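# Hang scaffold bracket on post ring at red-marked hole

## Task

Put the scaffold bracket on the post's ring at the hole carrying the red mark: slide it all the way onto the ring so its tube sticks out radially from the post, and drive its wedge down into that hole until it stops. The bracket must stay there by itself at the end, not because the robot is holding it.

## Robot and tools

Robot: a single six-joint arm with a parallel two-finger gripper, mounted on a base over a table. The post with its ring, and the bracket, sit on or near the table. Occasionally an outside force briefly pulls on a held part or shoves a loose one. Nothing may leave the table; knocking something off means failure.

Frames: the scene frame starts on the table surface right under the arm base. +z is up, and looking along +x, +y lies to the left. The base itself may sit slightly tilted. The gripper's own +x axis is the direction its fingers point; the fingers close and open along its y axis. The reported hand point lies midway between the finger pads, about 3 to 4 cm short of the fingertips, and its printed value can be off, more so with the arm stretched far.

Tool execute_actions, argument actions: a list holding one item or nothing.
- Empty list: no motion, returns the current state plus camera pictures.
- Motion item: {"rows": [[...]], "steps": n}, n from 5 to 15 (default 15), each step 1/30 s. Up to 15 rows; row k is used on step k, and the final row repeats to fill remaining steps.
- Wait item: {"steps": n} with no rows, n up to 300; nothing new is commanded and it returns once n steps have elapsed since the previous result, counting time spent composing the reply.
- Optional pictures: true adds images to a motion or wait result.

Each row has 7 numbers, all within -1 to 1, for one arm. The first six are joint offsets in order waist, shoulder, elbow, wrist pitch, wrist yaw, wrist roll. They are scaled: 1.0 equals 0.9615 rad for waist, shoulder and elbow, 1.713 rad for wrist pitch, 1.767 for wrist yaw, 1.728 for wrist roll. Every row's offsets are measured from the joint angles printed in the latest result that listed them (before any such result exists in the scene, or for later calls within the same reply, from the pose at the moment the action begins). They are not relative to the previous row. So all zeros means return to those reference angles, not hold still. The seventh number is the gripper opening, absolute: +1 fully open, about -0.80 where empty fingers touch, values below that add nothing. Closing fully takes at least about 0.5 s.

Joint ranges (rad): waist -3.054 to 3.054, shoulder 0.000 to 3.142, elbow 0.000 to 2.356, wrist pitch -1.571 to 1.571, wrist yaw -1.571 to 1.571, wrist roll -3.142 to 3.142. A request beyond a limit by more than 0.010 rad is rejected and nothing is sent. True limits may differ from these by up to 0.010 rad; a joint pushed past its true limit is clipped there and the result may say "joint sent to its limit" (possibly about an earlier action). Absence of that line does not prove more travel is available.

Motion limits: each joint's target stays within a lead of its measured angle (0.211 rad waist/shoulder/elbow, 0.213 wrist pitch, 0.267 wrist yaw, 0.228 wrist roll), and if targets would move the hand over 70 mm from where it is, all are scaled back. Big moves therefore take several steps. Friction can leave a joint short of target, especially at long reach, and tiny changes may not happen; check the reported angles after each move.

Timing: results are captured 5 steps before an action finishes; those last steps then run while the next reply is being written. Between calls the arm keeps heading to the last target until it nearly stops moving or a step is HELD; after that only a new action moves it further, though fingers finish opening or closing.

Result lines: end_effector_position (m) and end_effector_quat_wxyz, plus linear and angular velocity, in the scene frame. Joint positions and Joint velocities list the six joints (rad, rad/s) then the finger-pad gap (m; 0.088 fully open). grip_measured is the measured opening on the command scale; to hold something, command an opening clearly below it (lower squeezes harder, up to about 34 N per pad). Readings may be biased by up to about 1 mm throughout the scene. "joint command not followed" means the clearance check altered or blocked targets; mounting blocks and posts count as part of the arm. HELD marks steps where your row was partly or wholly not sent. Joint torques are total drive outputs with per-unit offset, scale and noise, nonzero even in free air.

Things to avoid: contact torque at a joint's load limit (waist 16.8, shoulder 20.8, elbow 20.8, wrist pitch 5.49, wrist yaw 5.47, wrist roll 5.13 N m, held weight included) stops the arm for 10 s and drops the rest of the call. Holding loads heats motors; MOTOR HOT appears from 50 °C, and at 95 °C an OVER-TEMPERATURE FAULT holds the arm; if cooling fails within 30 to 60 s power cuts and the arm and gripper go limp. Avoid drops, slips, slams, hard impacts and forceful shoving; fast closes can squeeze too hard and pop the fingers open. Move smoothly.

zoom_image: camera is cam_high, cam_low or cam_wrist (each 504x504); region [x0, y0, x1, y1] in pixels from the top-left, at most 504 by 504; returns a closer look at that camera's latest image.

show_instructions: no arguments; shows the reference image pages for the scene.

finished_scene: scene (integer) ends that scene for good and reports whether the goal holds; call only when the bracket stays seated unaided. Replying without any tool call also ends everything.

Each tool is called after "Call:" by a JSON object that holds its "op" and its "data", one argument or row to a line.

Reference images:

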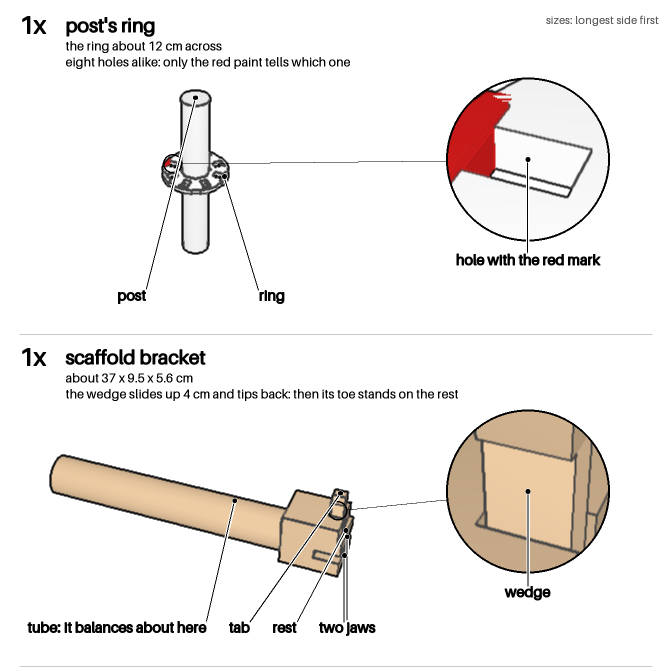

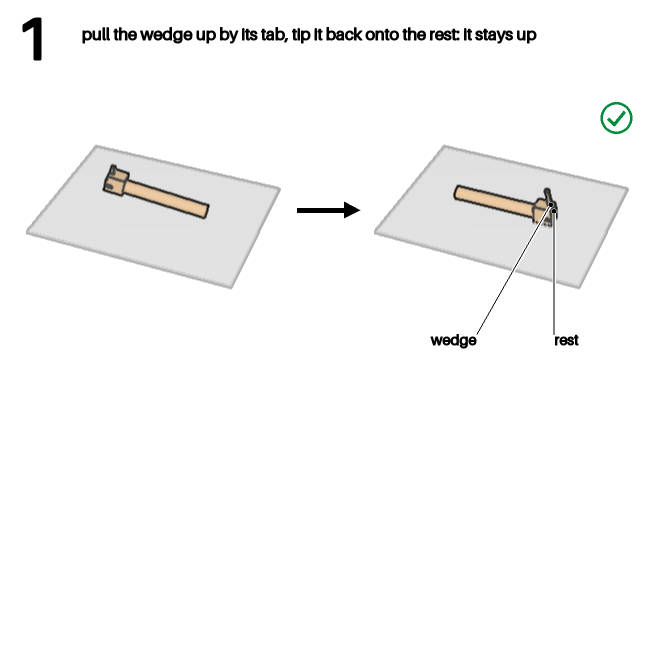

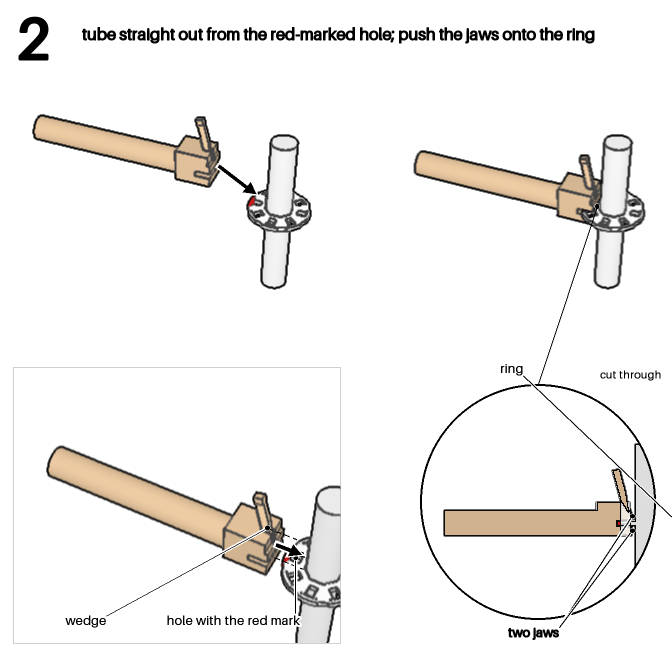

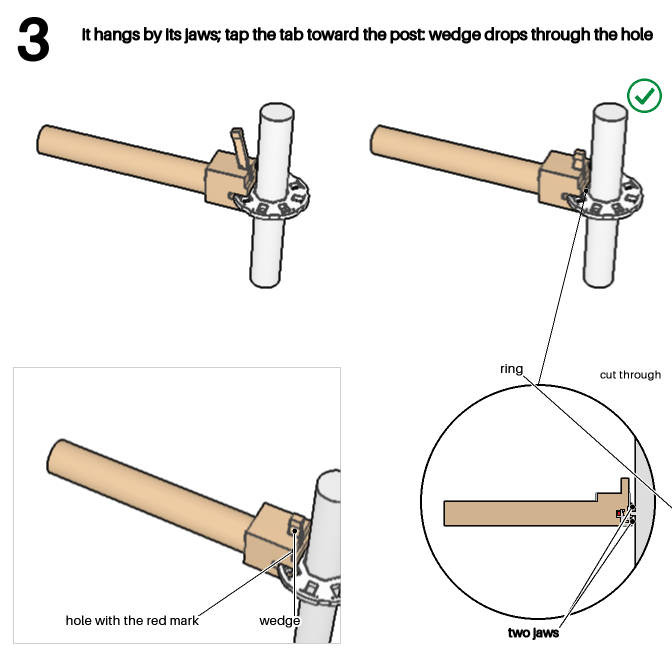

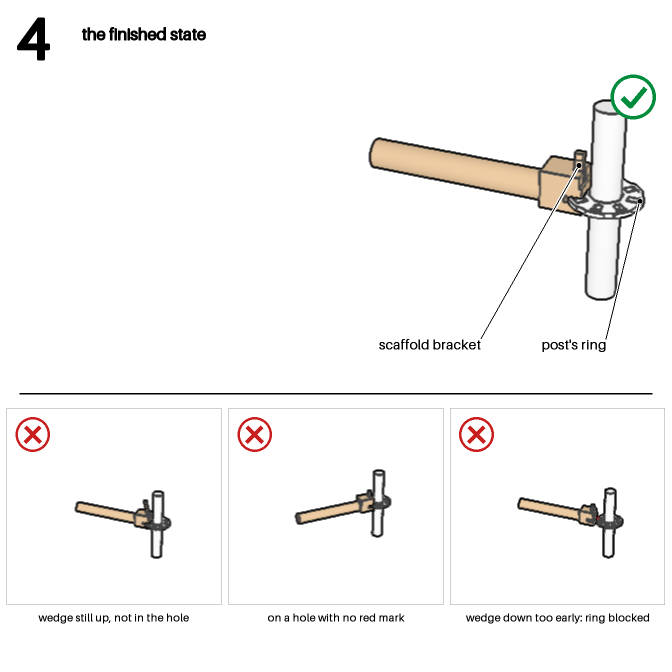

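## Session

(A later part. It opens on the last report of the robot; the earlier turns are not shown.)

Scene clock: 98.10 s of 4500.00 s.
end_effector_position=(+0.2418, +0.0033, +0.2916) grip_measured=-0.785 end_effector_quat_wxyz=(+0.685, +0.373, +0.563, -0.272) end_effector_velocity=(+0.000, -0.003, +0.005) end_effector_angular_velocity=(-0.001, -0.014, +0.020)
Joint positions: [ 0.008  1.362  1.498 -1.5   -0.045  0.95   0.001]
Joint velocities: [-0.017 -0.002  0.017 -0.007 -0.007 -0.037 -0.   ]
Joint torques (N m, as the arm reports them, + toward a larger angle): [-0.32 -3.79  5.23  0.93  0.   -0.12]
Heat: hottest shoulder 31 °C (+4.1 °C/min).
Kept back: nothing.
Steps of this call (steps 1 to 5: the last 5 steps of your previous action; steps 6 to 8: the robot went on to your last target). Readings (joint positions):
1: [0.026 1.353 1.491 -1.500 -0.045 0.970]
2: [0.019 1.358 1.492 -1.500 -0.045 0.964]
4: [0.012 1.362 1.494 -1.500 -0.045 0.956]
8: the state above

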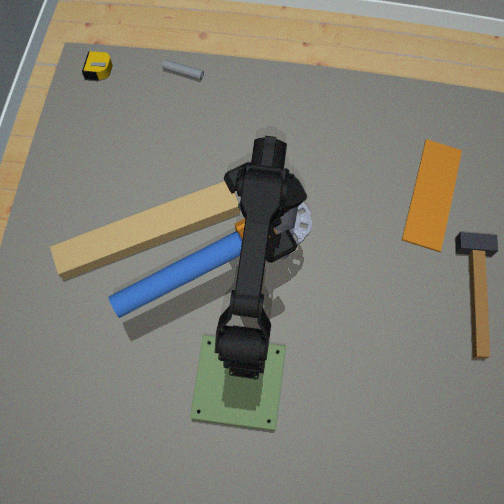

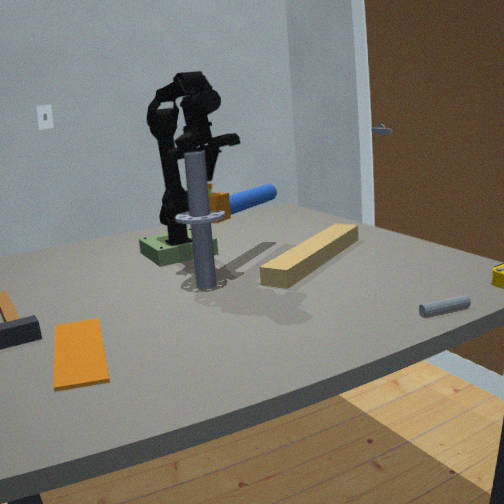

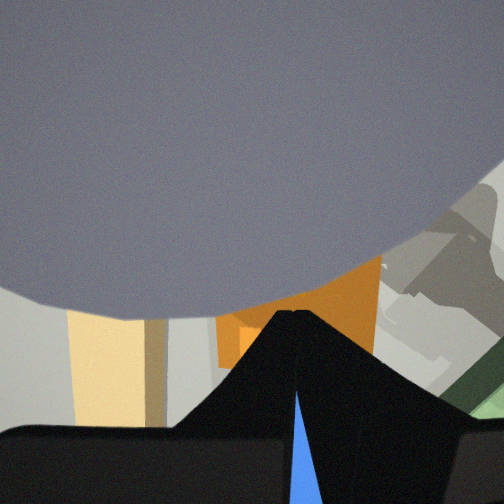

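Call:
{"op": "execute_actions", "data": {
  "actions": [
    {"rows":[[0.06,0,0,0,0.04,0,-0.8],[0.12,0,0,0,0.09,0,-0.8],[0.18,0,0,0,0.14,0,-0.8],[0.22,0,0,0,0.18,0,-0.8]],"steps":15}
  ]
}}

Call:
{"op": "execute_actions", "data": {
  "actions": [
    {"steps":8}
  ],
  "pictures": true
}}

Call:
{"op": "zoom_image", "data": {
  "camera": "cam_low",
  "region": [150, 110, 290, 250]
}}

Scene clock: 99.10 s of 4500.00 s.
end_effector_position=(+0.2435, +0.0086, +0.2961) grip_measured=-0.785 end_effector_quat_wxyz=(+0.756, +0.236, +0.533, -0.298) end_effector_velocity=(-0.002, -0.013, +0.006) end_effector_angular_velocity=(-0.222, -0.017, +0.029)
Joint positions: [ 0.207  1.363  1.499 -1.5    0.248  0.947  0.001]
Joint velocities: [ 0.085 -0.002 -0.007 -0.022  0.227  0.007 -0.   ]
Joint torques (N m, as the arm reports them, + toward a larger angle): [ 0.25 -4.63  4.65  0.93  0.32  0.05]
Heat: hottest shoulder 31 °C (+4.1 °C/min).
Steps of this call (steps 1 to 20: the robot went on to your last target; steps 21 to 30: the first 10 steps of this action). Readings (joint positions):
21: [0.012 1.363 1.499 -1.500 -0.030 0.947]
22: [0.032 1.363 1.499 -1.500 0.006 0.947]
24: [0.106 1.363 1.499 -1.500 0.114 0.947]
28: [0.198 1.363 1.499 -1.500 0.227 0.947]
30: the state above

Scene clock: 99.37 s of 4500.00 s.
end_effector_position=(+0.2439, +0.0079, +0.2969) grip_measured=-0.785 end_effector_quat_wxyz=(+0.760, +0.228, +0.529, -0.301) end_effector_velocity=(-0.005, -0.000, -0.001) end_effector_angular_velocity=(-0.017, +0.025, +0.026)
Joint positions: [ 0.216  1.363  1.499 -1.5    0.268  0.948  0.001]
Joint velocities: [ 0.007 -0.002 -0.002 -0.022  0.007 -0.022 -0.   ]
Joint torques (N m, as the arm reports them, + toward a larger angle): [ 0.3  -4.58  4.59  0.93  0.33  0.06]
Heat: hottest shoulder 31 °C (+4.0 °C/min).
Kept back: nothing.
Steps of this call (steps 1 to 5: the last 5 steps of your previous action; steps 6 to 8: the robot went on to your last target). Readings (joint positions):
1: [0.210 1.363 1.499 -1.500 0.254 0.948]
2: [0.211 1.363 1.499 -1.500 0.259 0.948]
4: [0.214 1.363 1.499 -1.500 0.264 0.948]
8: the state above

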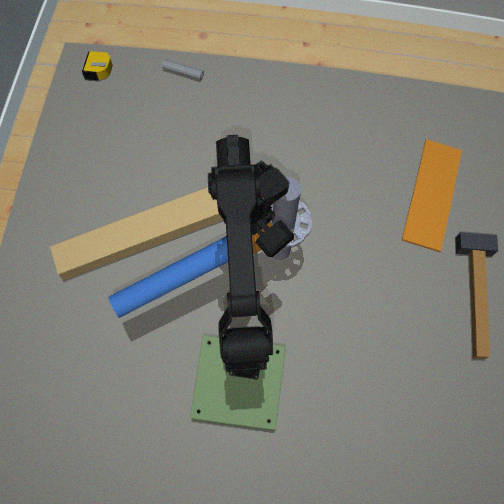

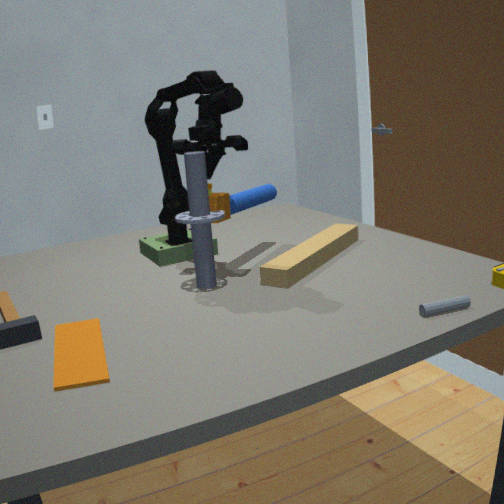

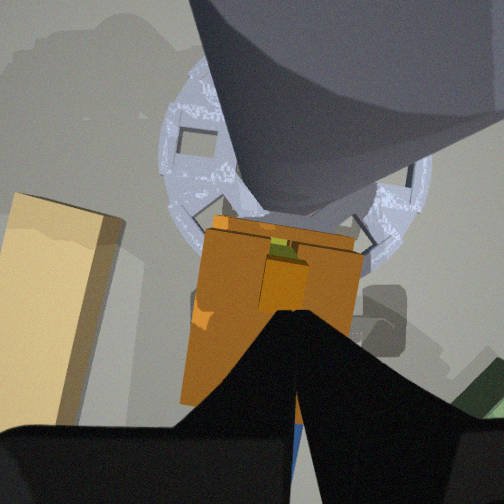

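Region (150, 110, 290, 250) of cam_low's 504x504 image, scaled by 3.600, with more detail than that image has.

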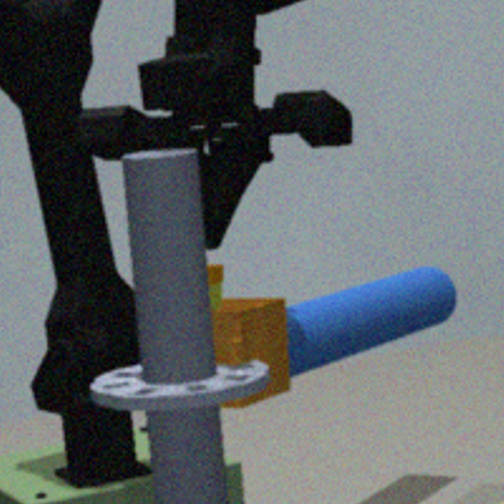

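Call:
{"op": "execute_actions", "data": {
  "actions": [
    {"rows":[[-0.01,0.02,-0.008,0,0,0,-0.8],[-0.02,0.04,-0.016,0,0,0,-0.8],[-0.03,0.06,-0.025,0,0,0,-0.8],[-0.04,0.085,-0.034,0,0,0,-0.8]],"steps":15}
  ]
}}

Call:
{"op": "execute_actions", "data": {
  "actions": [
    {"steps":8}
  ],
  "pictures": true
}}

Call:
{"op": "zoom_image", "data": {
  "camera": "cam_low",
  "region": [150, 110, 290, 250]
}}

Scene clock: 100.07 s of 4500.00 s.
end_effector_position=(+0.2499, +0.0014, +0.2847) grip_measured=-0.785 end_effector_quat_wxyz=(+0.743, +0.222, +0.544, -0.321) end_effector_velocity=(-0.005, -0.005, -0.001) end_effector_angular_velocity=(+0.005, +0.021, -0.028)
Joint positions: [ 0.188  1.411  1.494 -1.5    0.273  0.947  0.001]
Joint velocities: [-0.022 -0.002 -0.002 -0.022 -0.007  0.007 -0.   ]
Joint torques (N m, as the arm reports them, + toward a larger angle): [-0.94 -1.21  2.28  0.91 -0.02  0.01]
Heat: hottest shoulder 31 °C (+4.1 °C/min).
Steps of this call (steps 1 to 11: the robot went on to your last target; steps 12 to 21: the first 10 steps of this action). Readings (joint positions):
12: [0.216 1.363 1.499 -1.500 0.270 0.948]
13: [0.214 1.367 1.499 -1.500 0.270 0.948]
15: [0.202 1.384 1.497 -1.500 0.270 0.948]
19: [0.189 1.411 1.494 -1.501 0.273 0.947]
21: the state above

Scene clock: 100.33 s of 4500.00 s.
end_effector_position=(+0.2499, +0.0012, +0.2847) grip_measured=-0.785 end_effector_quat_wxyz=(+0.743, +0.222, +0.544, -0.321) end_effector_velocity=(-0.003, +0.003, -0.001) end_effector_angular_velocity=(+0.019, +0.013, +0.013)
Joint positions: [ 0.187  1.411  1.494 -1.5    0.273  0.947  0.001]
Joint velocities: [ 0.002 -0.002 -0.002 -0.007 -0.022 -0.007 -0.   ]
Joint torques (N m, as the arm reports them, + toward a larger angle): [-1.02 -1.04  2.15  0.9  -0.04  0.01]
Heat: hottest shoulder 30 °C (+3.0 °C/min).
Kept back: nothing.
Steps of this call (steps 1 to 5: the last 5 steps of your previous action; steps 6 to 8: the robot went on to your last target). Readings (joint positions):
1: [0.188 1.411 1.494 -1.501 0.273 0.947]
2: [0.187 1.411 1.494 -1.500 0.273 0.947]
4: [0.187 1.411 1.494 -1.500 0.273 0.947]
8: the state above

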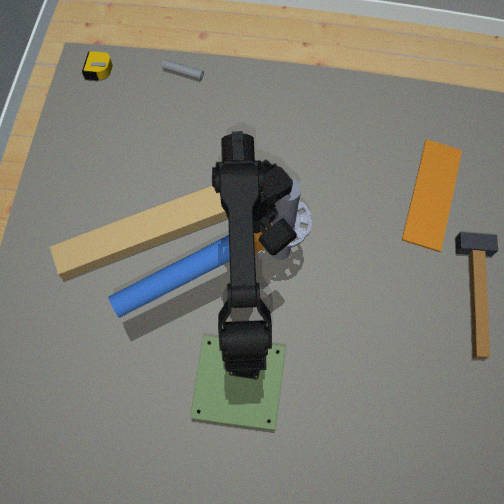

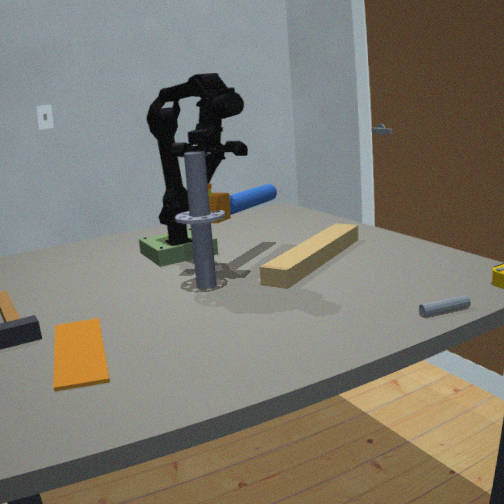

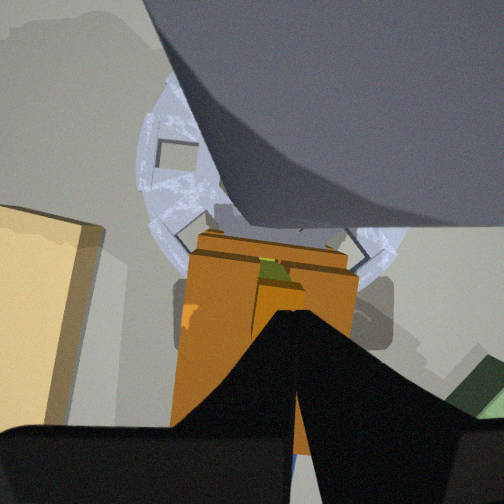

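Region (150, 110, 290, 250) of cam_low's 504x504 image, scaled by 3.600, with more detail than that image has.

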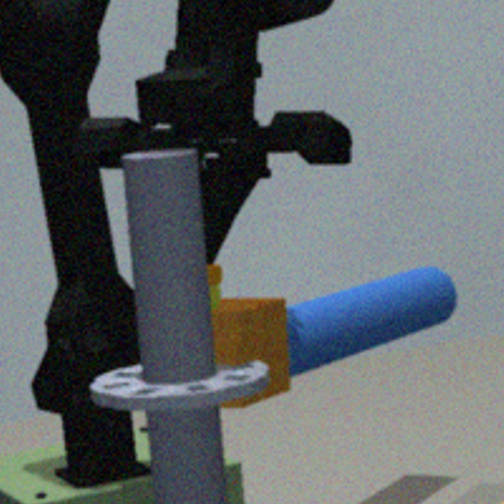

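Call:
{"op": "execute_actions", "data": {
  "actions": [
    {"rows":[[0.02,-0.05,0,0,0,0,-0.8],[0.06,-0.06,0,0,0.04,0,-0.8],[0.12,-0.06,0,0,0.09,0,-0.8],[0.18,-0.06,0,0,0.14,0,-0.8],[0.245,-0.06,0,0,0.2,0,-0.8]],"steps":15}
  ]
}}

Call:
{"op": "execute_actions", "data": {
  "actions": [
    {"steps":8}
  ],
  "pictures": true
}}

Call:
{"op": "zoom_image", "data": {
  "camera": "cam_low",
  "region": [150, 110, 290, 250]
}}

Scene clock: 101.00 s of 4500.00 s.
end_effector_position=(+0.2495, +0.0119, +0.3156) grip_measured=-0.785 end_effector_quat_wxyz=(+0.825, +0.093, +0.456, -0.321) end_effector_velocity=(+0.004, -0.007, +0.035) end_effector_angular_velocity=(-0.330, -0.158, +0.076)
Joint positions: [ 0.405  1.359  1.493 -1.498  0.588  0.947  0.001]
Joint velocities: [ 0.164 -0.027 -0.002 -0.007  0.374  0.007 -0.   ]
Joint torques (N m, as the arm reports them, + toward a larger angle): [-0.04 -5.1   4.64  0.78  0.56  0.02]
Heat: hottest shoulder 30 °C (+3.0 °C/min).
Steps of this call (steps 1 to 10: the robot went on to your last target; steps 11 to 20: the first 10 steps of this action). Readings (joint positions):
11: [0.189 1.403 1.495 -1.500 0.273 0.947]
12: [0.197 1.396 1.494 -1.498 0.285 0.947]
14: [0.247 1.384 1.493 -1.498 0.373 0.947]
18: [0.385 1.363 1.493 -1.498 0.554 0.947]
20: the state above

Scene clock: 101.27 s of 4500.00 s.
end_effector_position=(+0.2502, +0.0114, +0.3184) grip_measured=-0.785 end_effector_quat_wxyz=(+0.830, +0.081, +0.446, -0.325) end_effector_velocity=(-0.003, -0.004, +0.002) end_effector_angular_velocity=(-0.039, +0.003, -0.006)
Joint positions: [ 0.419  1.359  1.493 -1.498  0.621  0.947  0.001]
Joint velocities: [ 0.007 -0.002 -0.002 -0.022  0.037  0.007  0.   ]
Joint torques (N m, as the arm reports them, + toward a larger angle): [ 0.15 -5.3   4.7   0.75  0.58 -0.01]
Heat: hottest shoulder 30 °C (+3.0 °C/min).
Kept back: nothing.
Steps of this call (steps 1 to 5: the last 5 steps of your previous action; steps 6 to 8: the robot went on to your last target). Readings (joint positions):
1: [0.409 1.359 1.493 -1.498 0.598 0.947]
2: [0.412 1.359 1.493 -1.498 0.605 0.947]
4: [0.416 1.359 1.493 -1.498 0.614 0.947]
8: the state above

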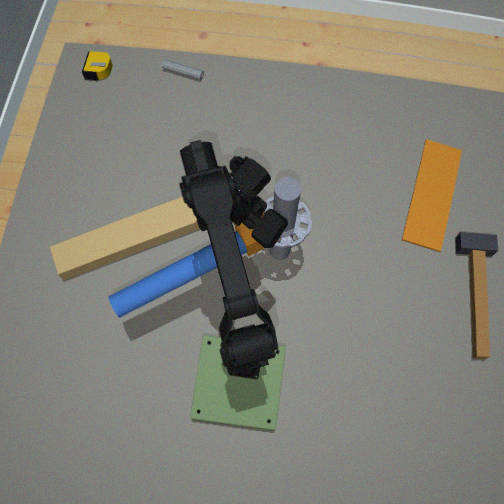

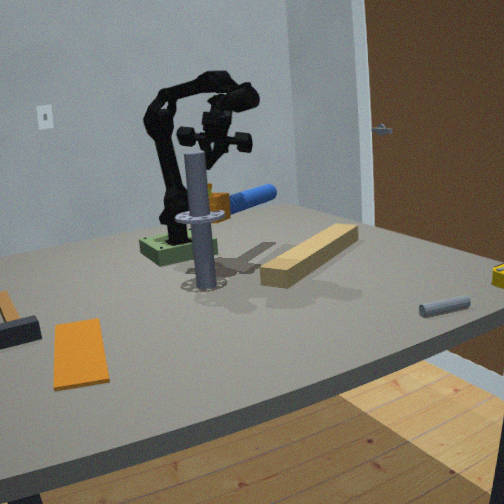

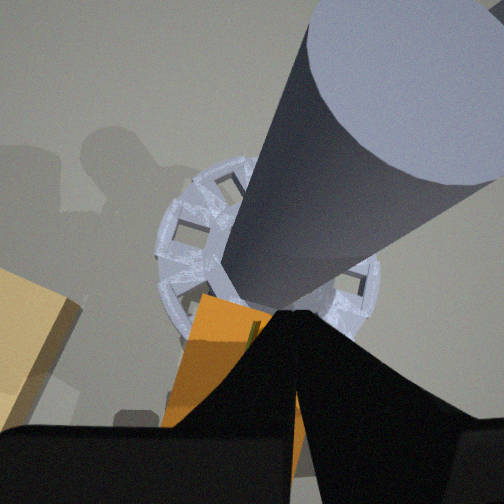

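Region (150, 110, 290, 250) of cam_low's 504x504 image, scaled by 3.600, with more detail than that image has.

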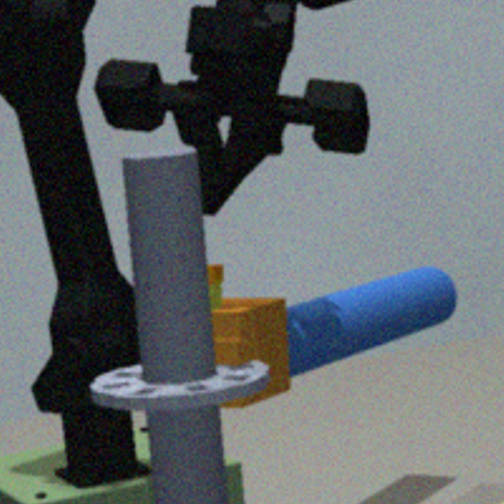

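Call:
{"op": "execute_actions", "data": {
  "actions": [
    {"rows":[[0,0.015,-0.03,0,0,0,-0.8],[0,0.03,-0.06,0,0,0,-0.8],[0,0.045,-0.09,0,0,0,-0.8],[0,0.06,-0.12,0,0,0,-0.8],[0,0.076,-0.148,0,0,0,-0.8]],"steps":15}
  ]
}}

Call:
{"op": "execute_actions", "data": {
  "actions": [
    {"steps":8}
  ],
  "pictures": true
}}

Call:
{"op": "zoom_image", "data": {
  "camera": "cam_low",
  "region": [150, 110, 290, 250]
}}

Scene clock: 102.33 s of 4500.00 s.
end_effector_position=(+0.2479, +0.0086, +0.2813) grip_measured=-0.785 end_effector_quat_wxyz=(+0.801, +0.025, +0.487, -0.347) end_effector_velocity=(-0.008, -0.001, -0.003) end_effector_angular_velocity=(+0.004, +0.046, +0.005)
Joint positions: [ 0.424  1.412  1.389 -1.497  0.644  0.948  0.001]
Joint velocities: [-0.002 -0.002 -0.002 -0.037 -0.022 -0.007  0.   ]
Joint torques (N m, as the arm reports them, + toward a larger angle): [-0.54 -2.83  1.58  0.58 -0.51 -0.02]
Heat: hottest shoulder 30 °C (+4.0 °C/min).
Steps of this call (steps 1 to 22: the robot went on to your last target; steps 23 to 32: the first 10 steps of this action). Readings (joint positions):
23: [0.420 1.359 1.492 -1.498 0.623 0.947]
24: [0.420 1.360 1.485 -1.498 0.623 0.947]
26: [0.420 1.368 1.455 -1.498 0.623 0.947]
30: [0.424 1.411 1.391 -1.498 0.650 0.948]
32: the state above

Scene clock: 102.60 s of 4500.00 s.
end_effector_position=(+0.2476, +0.0088, +0.2817) grip_measured=-0.785 end_effector_quat_wxyz=(+0.801, +0.026, +0.487, -0.346) end_effector_velocity=(-0.002, -0.001, -0.001) end_effector_angular_velocity=(+0.002, +0.014, +0.004)
Joint positions: [ 0.425  1.41   1.389 -1.497  0.643  0.948  0.001]
Joint velocities: [-0.002 -0.002 -0.002 -0.007 -0.007 -0.007 -0.   ]
Joint torques (N m, as the arm reports them, + toward a larger angle): [-0.69 -2.42  1.21  0.57 -0.51 -0.02]
Heat: hottest shoulder 30 °C (+4.0 °C/min).
Kept back: nothing.
Steps of this call (steps 1 to 5: the last 5 steps of your previous action; steps 6 to 8: the robot went on to your last target). Readings (joint positions):
1: [0.424 1.411 1.389 -1.497 0.643 0.948]
2: [0.424 1.411 1.389 -1.497 0.643 0.948]
4: [0.424 1.410 1.389 -1.497 0.643 0.948]
8: the state above

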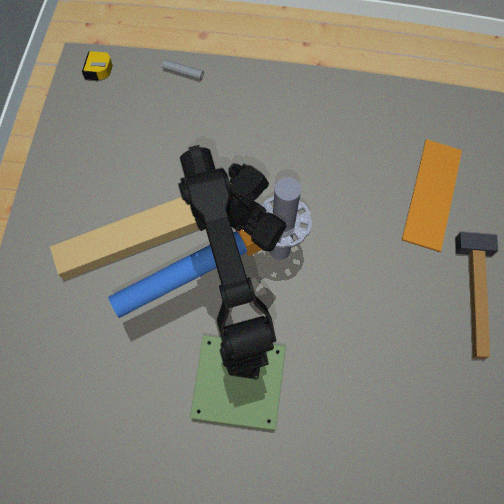

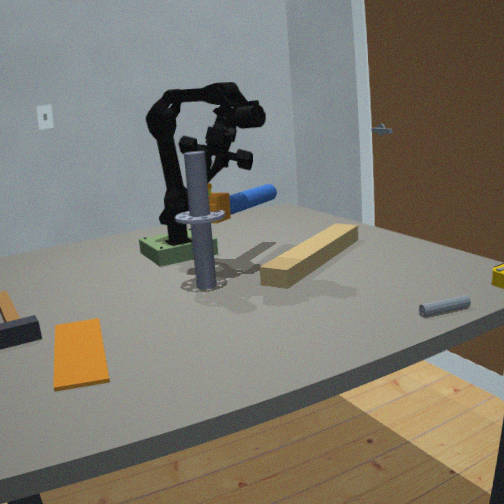

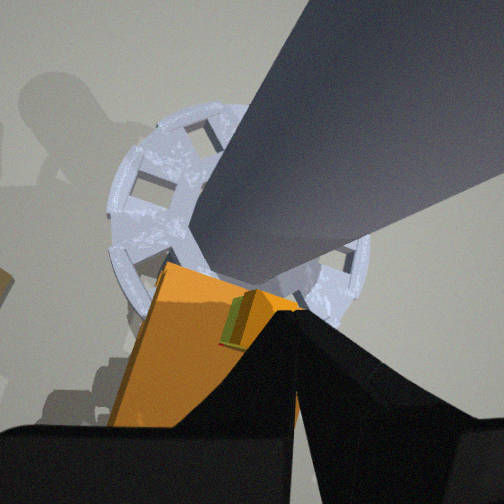

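Region (150, 110, 290, 250) of cam_low's 504x504 image, scaled by 3.600, with more detail than that image has.

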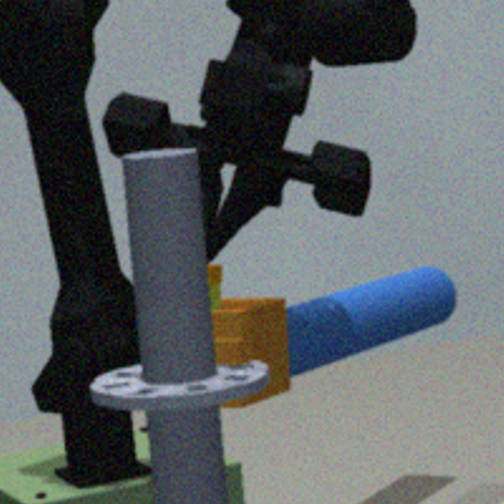

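Call:
{"op": "execute_actions", "data": {
  "actions": [
    {"rows":[[0,0.02,-0.01,0,0,0,-0.8],[0,0.04,-0.02,0,0,0,-0.8],[0,0.06,-0.03,0,0,0,-0.8],[0,0.08,-0.04,0,0,0,-0.8]],"steps":15}
  ]
}}

Call:
{"op": "execute_actions", "data": {
  "actions": [
    {"steps":8}
  ],
  "pictures": true
}}

Call:
{"op": "zoom_image", "data": {
  "camera": "cam_low",
  "region": [150, 110, 290, 250]
}}

Scene clock: 103.30 s of 4500.00 s.
end_effector_position=(+0.2507, +0.0069, +0.2797) grip_measured=-0.785 end_effector_quat_wxyz=(+0.798, +0.003, +0.486, -0.356) end_effector_velocity=(-0.004, -0.003, -0.002) end_effector_angular_velocity=(-0.021, +0.030, +0.003)
Joint positions: [ 0.43   1.436  1.39  -1.507  0.679  0.947  0.001]
Joint velocities: [-0.002  0.002 -0.007 -0.022  0.007 -0.007 -0.   ]
Joint torques (N m, as the arm reports them, + toward a larger angle): [-0.68  0.68  1.1   1.28 -1.13  0.02]
Heat: hottest shoulder 30 °C (+4.0 °C/min).
Steps of this call (steps 1 to 11: the robot went on to your last target; steps 12 to 21: the first 10 steps of this action). Readings (joint positions):
12: [0.425 1.410 1.390 -1.497 0.644 0.948]
13: [0.426 1.411 1.390 -1.498 0.647 0.948]
15: [0.428 1.420 1.390 -1.501 0.654 0.948]
19: [0.430 1.435 1.390 -1.507 0.679 0.947]
21: the state above

Scene clock: 103.57 s of 4500.00 s.
end_effector_position=(+0.2508, +0.0069, +0.2796) grip_measured=-0.785 end_effector_quat_wxyz=(+0.798, +0.002, +0.486, -0.356) end_effector_velocity=(-0.004, -0.002, +0.000) end_effector_angular_velocity=(-0.018, +0.021, +0.008)
Joint positions: [ 0.43   1.437  1.39  -1.507  0.68   0.947  0.001]
Joint velocities: [ 0.002 -0.002 -0.002 -0.022  0.007 -0.007 -0.   ]
Joint torques (N m, as the arm reports them, + toward a larger angle): [-0.62  0.88  1.01  1.3  -1.13  0.03]
Heat: hottest shoulder 30 °C (+4.0 °C/min).
Kept back: nothing.
Steps of this call (steps 1 to 5: the last 5 steps of your previous action; steps 6 to 8: the robot went on to your last target). Readings (joint positions):
1: [0.430 1.436 1.390 -1.507 0.679 0.947]
2: [0.430 1.437 1.390 -1.507 0.679 0.947]
4: [0.430 1.437 1.390 -1.507 0.680 0.947]
8: the state above

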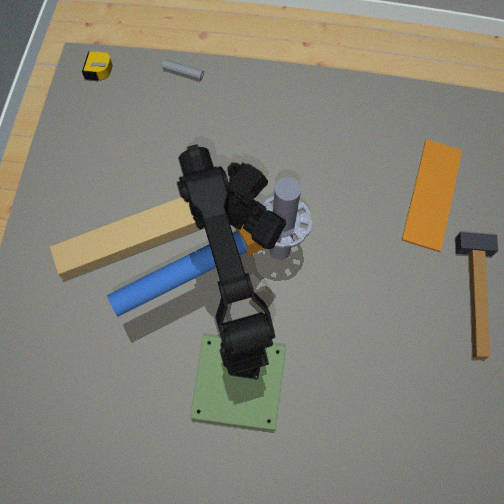

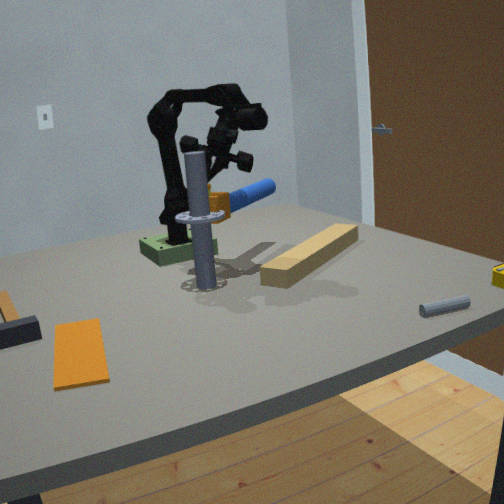

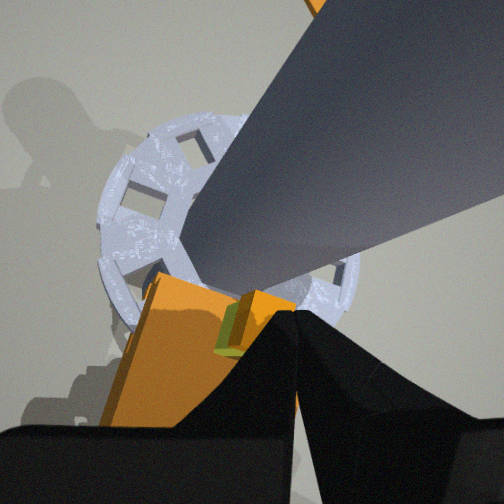

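Region (150, 110, 290, 250) of cam_low's 504x504 image, scaled by 3.600, with more detail than that image has.

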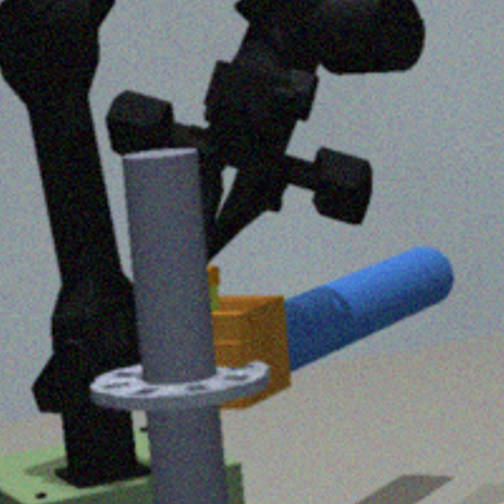

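Call:
{"op": "execute_actions", "data": {
  "actions": [
    {"rows":[[0,-0.03,0.03,0,0,0,-0.8],[0,-0.06,0.08,0,0,0,-0.8],[0.03,-0.1,0.14,0,0,0,-0.8],[0.06,-0.12,0.2,0,0,0,-0.8]],"steps":15}
  ]
}}

Call:
{"op": "execute_actions", "data": {
  "actions": [
    {"steps":10}
  ],
  "pictures": true
}}

Call:
{"op": "zoom_image", "data": {
  "camera": "cam_low",
  "region": [150, 110, 290, 250]
}}

Call:
{"op": "zoom_image", "data": {
  "camera": "cam_high",
  "region": [90, 140, 330, 330]
}}

Scene clock: 104.13 s of 4500.00 s.
end_effector_position=(+0.2481, +0.0193, +0.3551) grip_measured=-0.785 end_effector_quat_wxyz=(+0.865, +0.092, +0.392, -0.299) end_effector_velocity=(-0.026, -0.011, +0.079) end_effector_angular_velocity=(+0.125, -0.268, +0.015)
Joint positions: [ 0.482  1.317  1.575 -1.503  0.678  0.947  0.001]
Joint velocities: [ 0.012 -0.164  0.159 -0.022  0.007 -0.007 -0.   ]
Joint torques (N m, as the arm reports them, + toward a larger angle): [ 0.29 -1.89  3.75  0.91  0.46 -0.01]
Heat: hottest shoulder 30 °C (+4.1 °C/min).
Steps of this call (steps 1 to 7: the robot went on to your last target; steps 8 to 17: the first 10 steps of this action). Readings (joint positions):
8: [0.431 1.431 1.396 -1.508 0.680 0.947]
9: [0.431 1.425 1.405 -1.508 0.672 0.947]
11: [0.441 1.408 1.448 -1.508 0.668 0.947]
15: [0.479 1.339 1.555 -1.501 0.676 0.947]
17: the state above

Scene clock: 104.47 s of 4500.00 s.
end_effector_position=(+0.2484, +0.0202, +0.3559) grip_measured=-0.785 end_effector_quat_wxyz=(+0.866, +0.092, +0.392, -0.298) end_effector_velocity=(+0.000, +0.002, -0.000) end_effector_angular_velocity=(+0.006, -0.000, +0.010)
Joint positions: [ 0.485  1.319  1.579 -1.504  0.678  0.947  0.001]
Joint velocities: [ 0.002 -0.002 -0.002  0.007 -0.007 -0.007 -0.   ]
Joint torques (N m, as the arm reports them, + toward a larger angle): [ 0.32 -3.78  4.86  0.9   0.5   0.  ]
Heat: hottest shoulder 30 °C (+4.0 °C/min).
Kept back: nothing.
Steps of this call (steps 1 to 5: the last 5 steps of your previous action; steps 6 to 10: the robot went on to your last target). Readings (joint positions):
1: [0.482 1.314 1.579 -1.504 0.678 0.947]
2: [0.483 1.314 1.579 -1.504 0.678 0.947]
4: [0.484 1.318 1.579 -1.504 0.678 0.947]
8: [0.485 1.319 1.579 -1.504 0.678 0.947]
10: the state above

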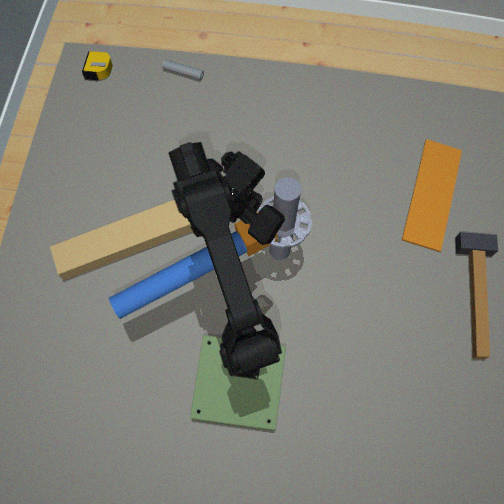

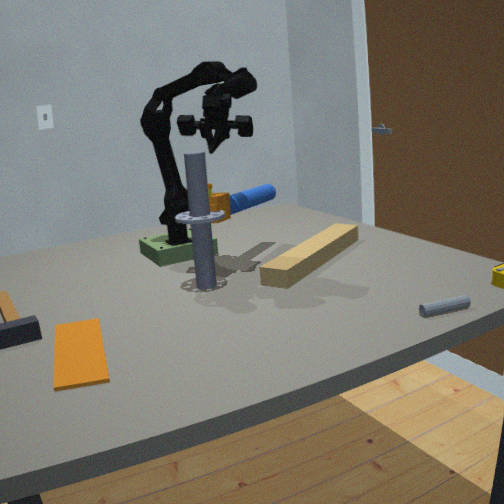

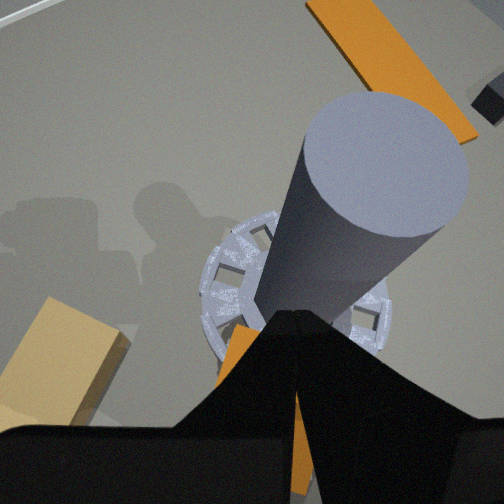

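Region (150, 110, 290, 250) of cam_low's 504x504 image, scaled by 3.600, with more detail than that image has.

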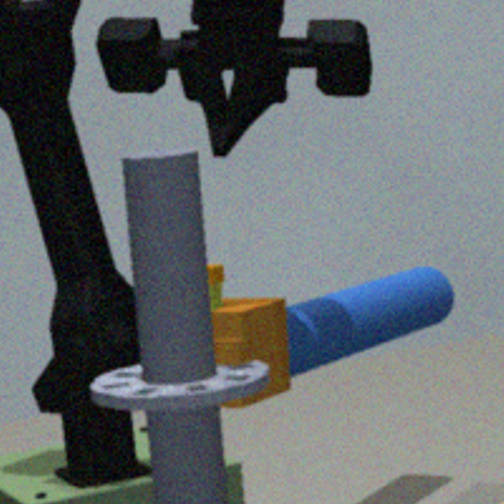

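Region (90, 140, 330, 330) of cam_high's 504x504 image, scaled by 2.100, with more detail than that image has; it fills the top 399 rows of this view, and the rest is white.

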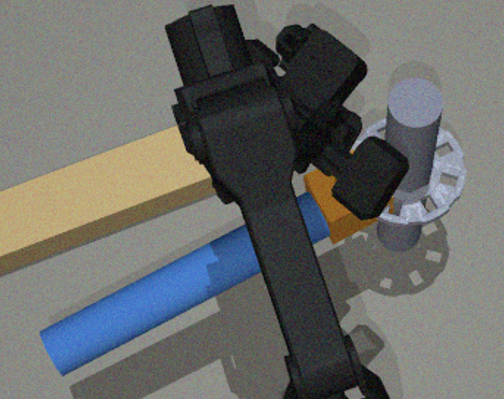

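Call:
{"op": "finished_scene", "data": {
  "scene": 1
}}

The scene is finished: the task was done.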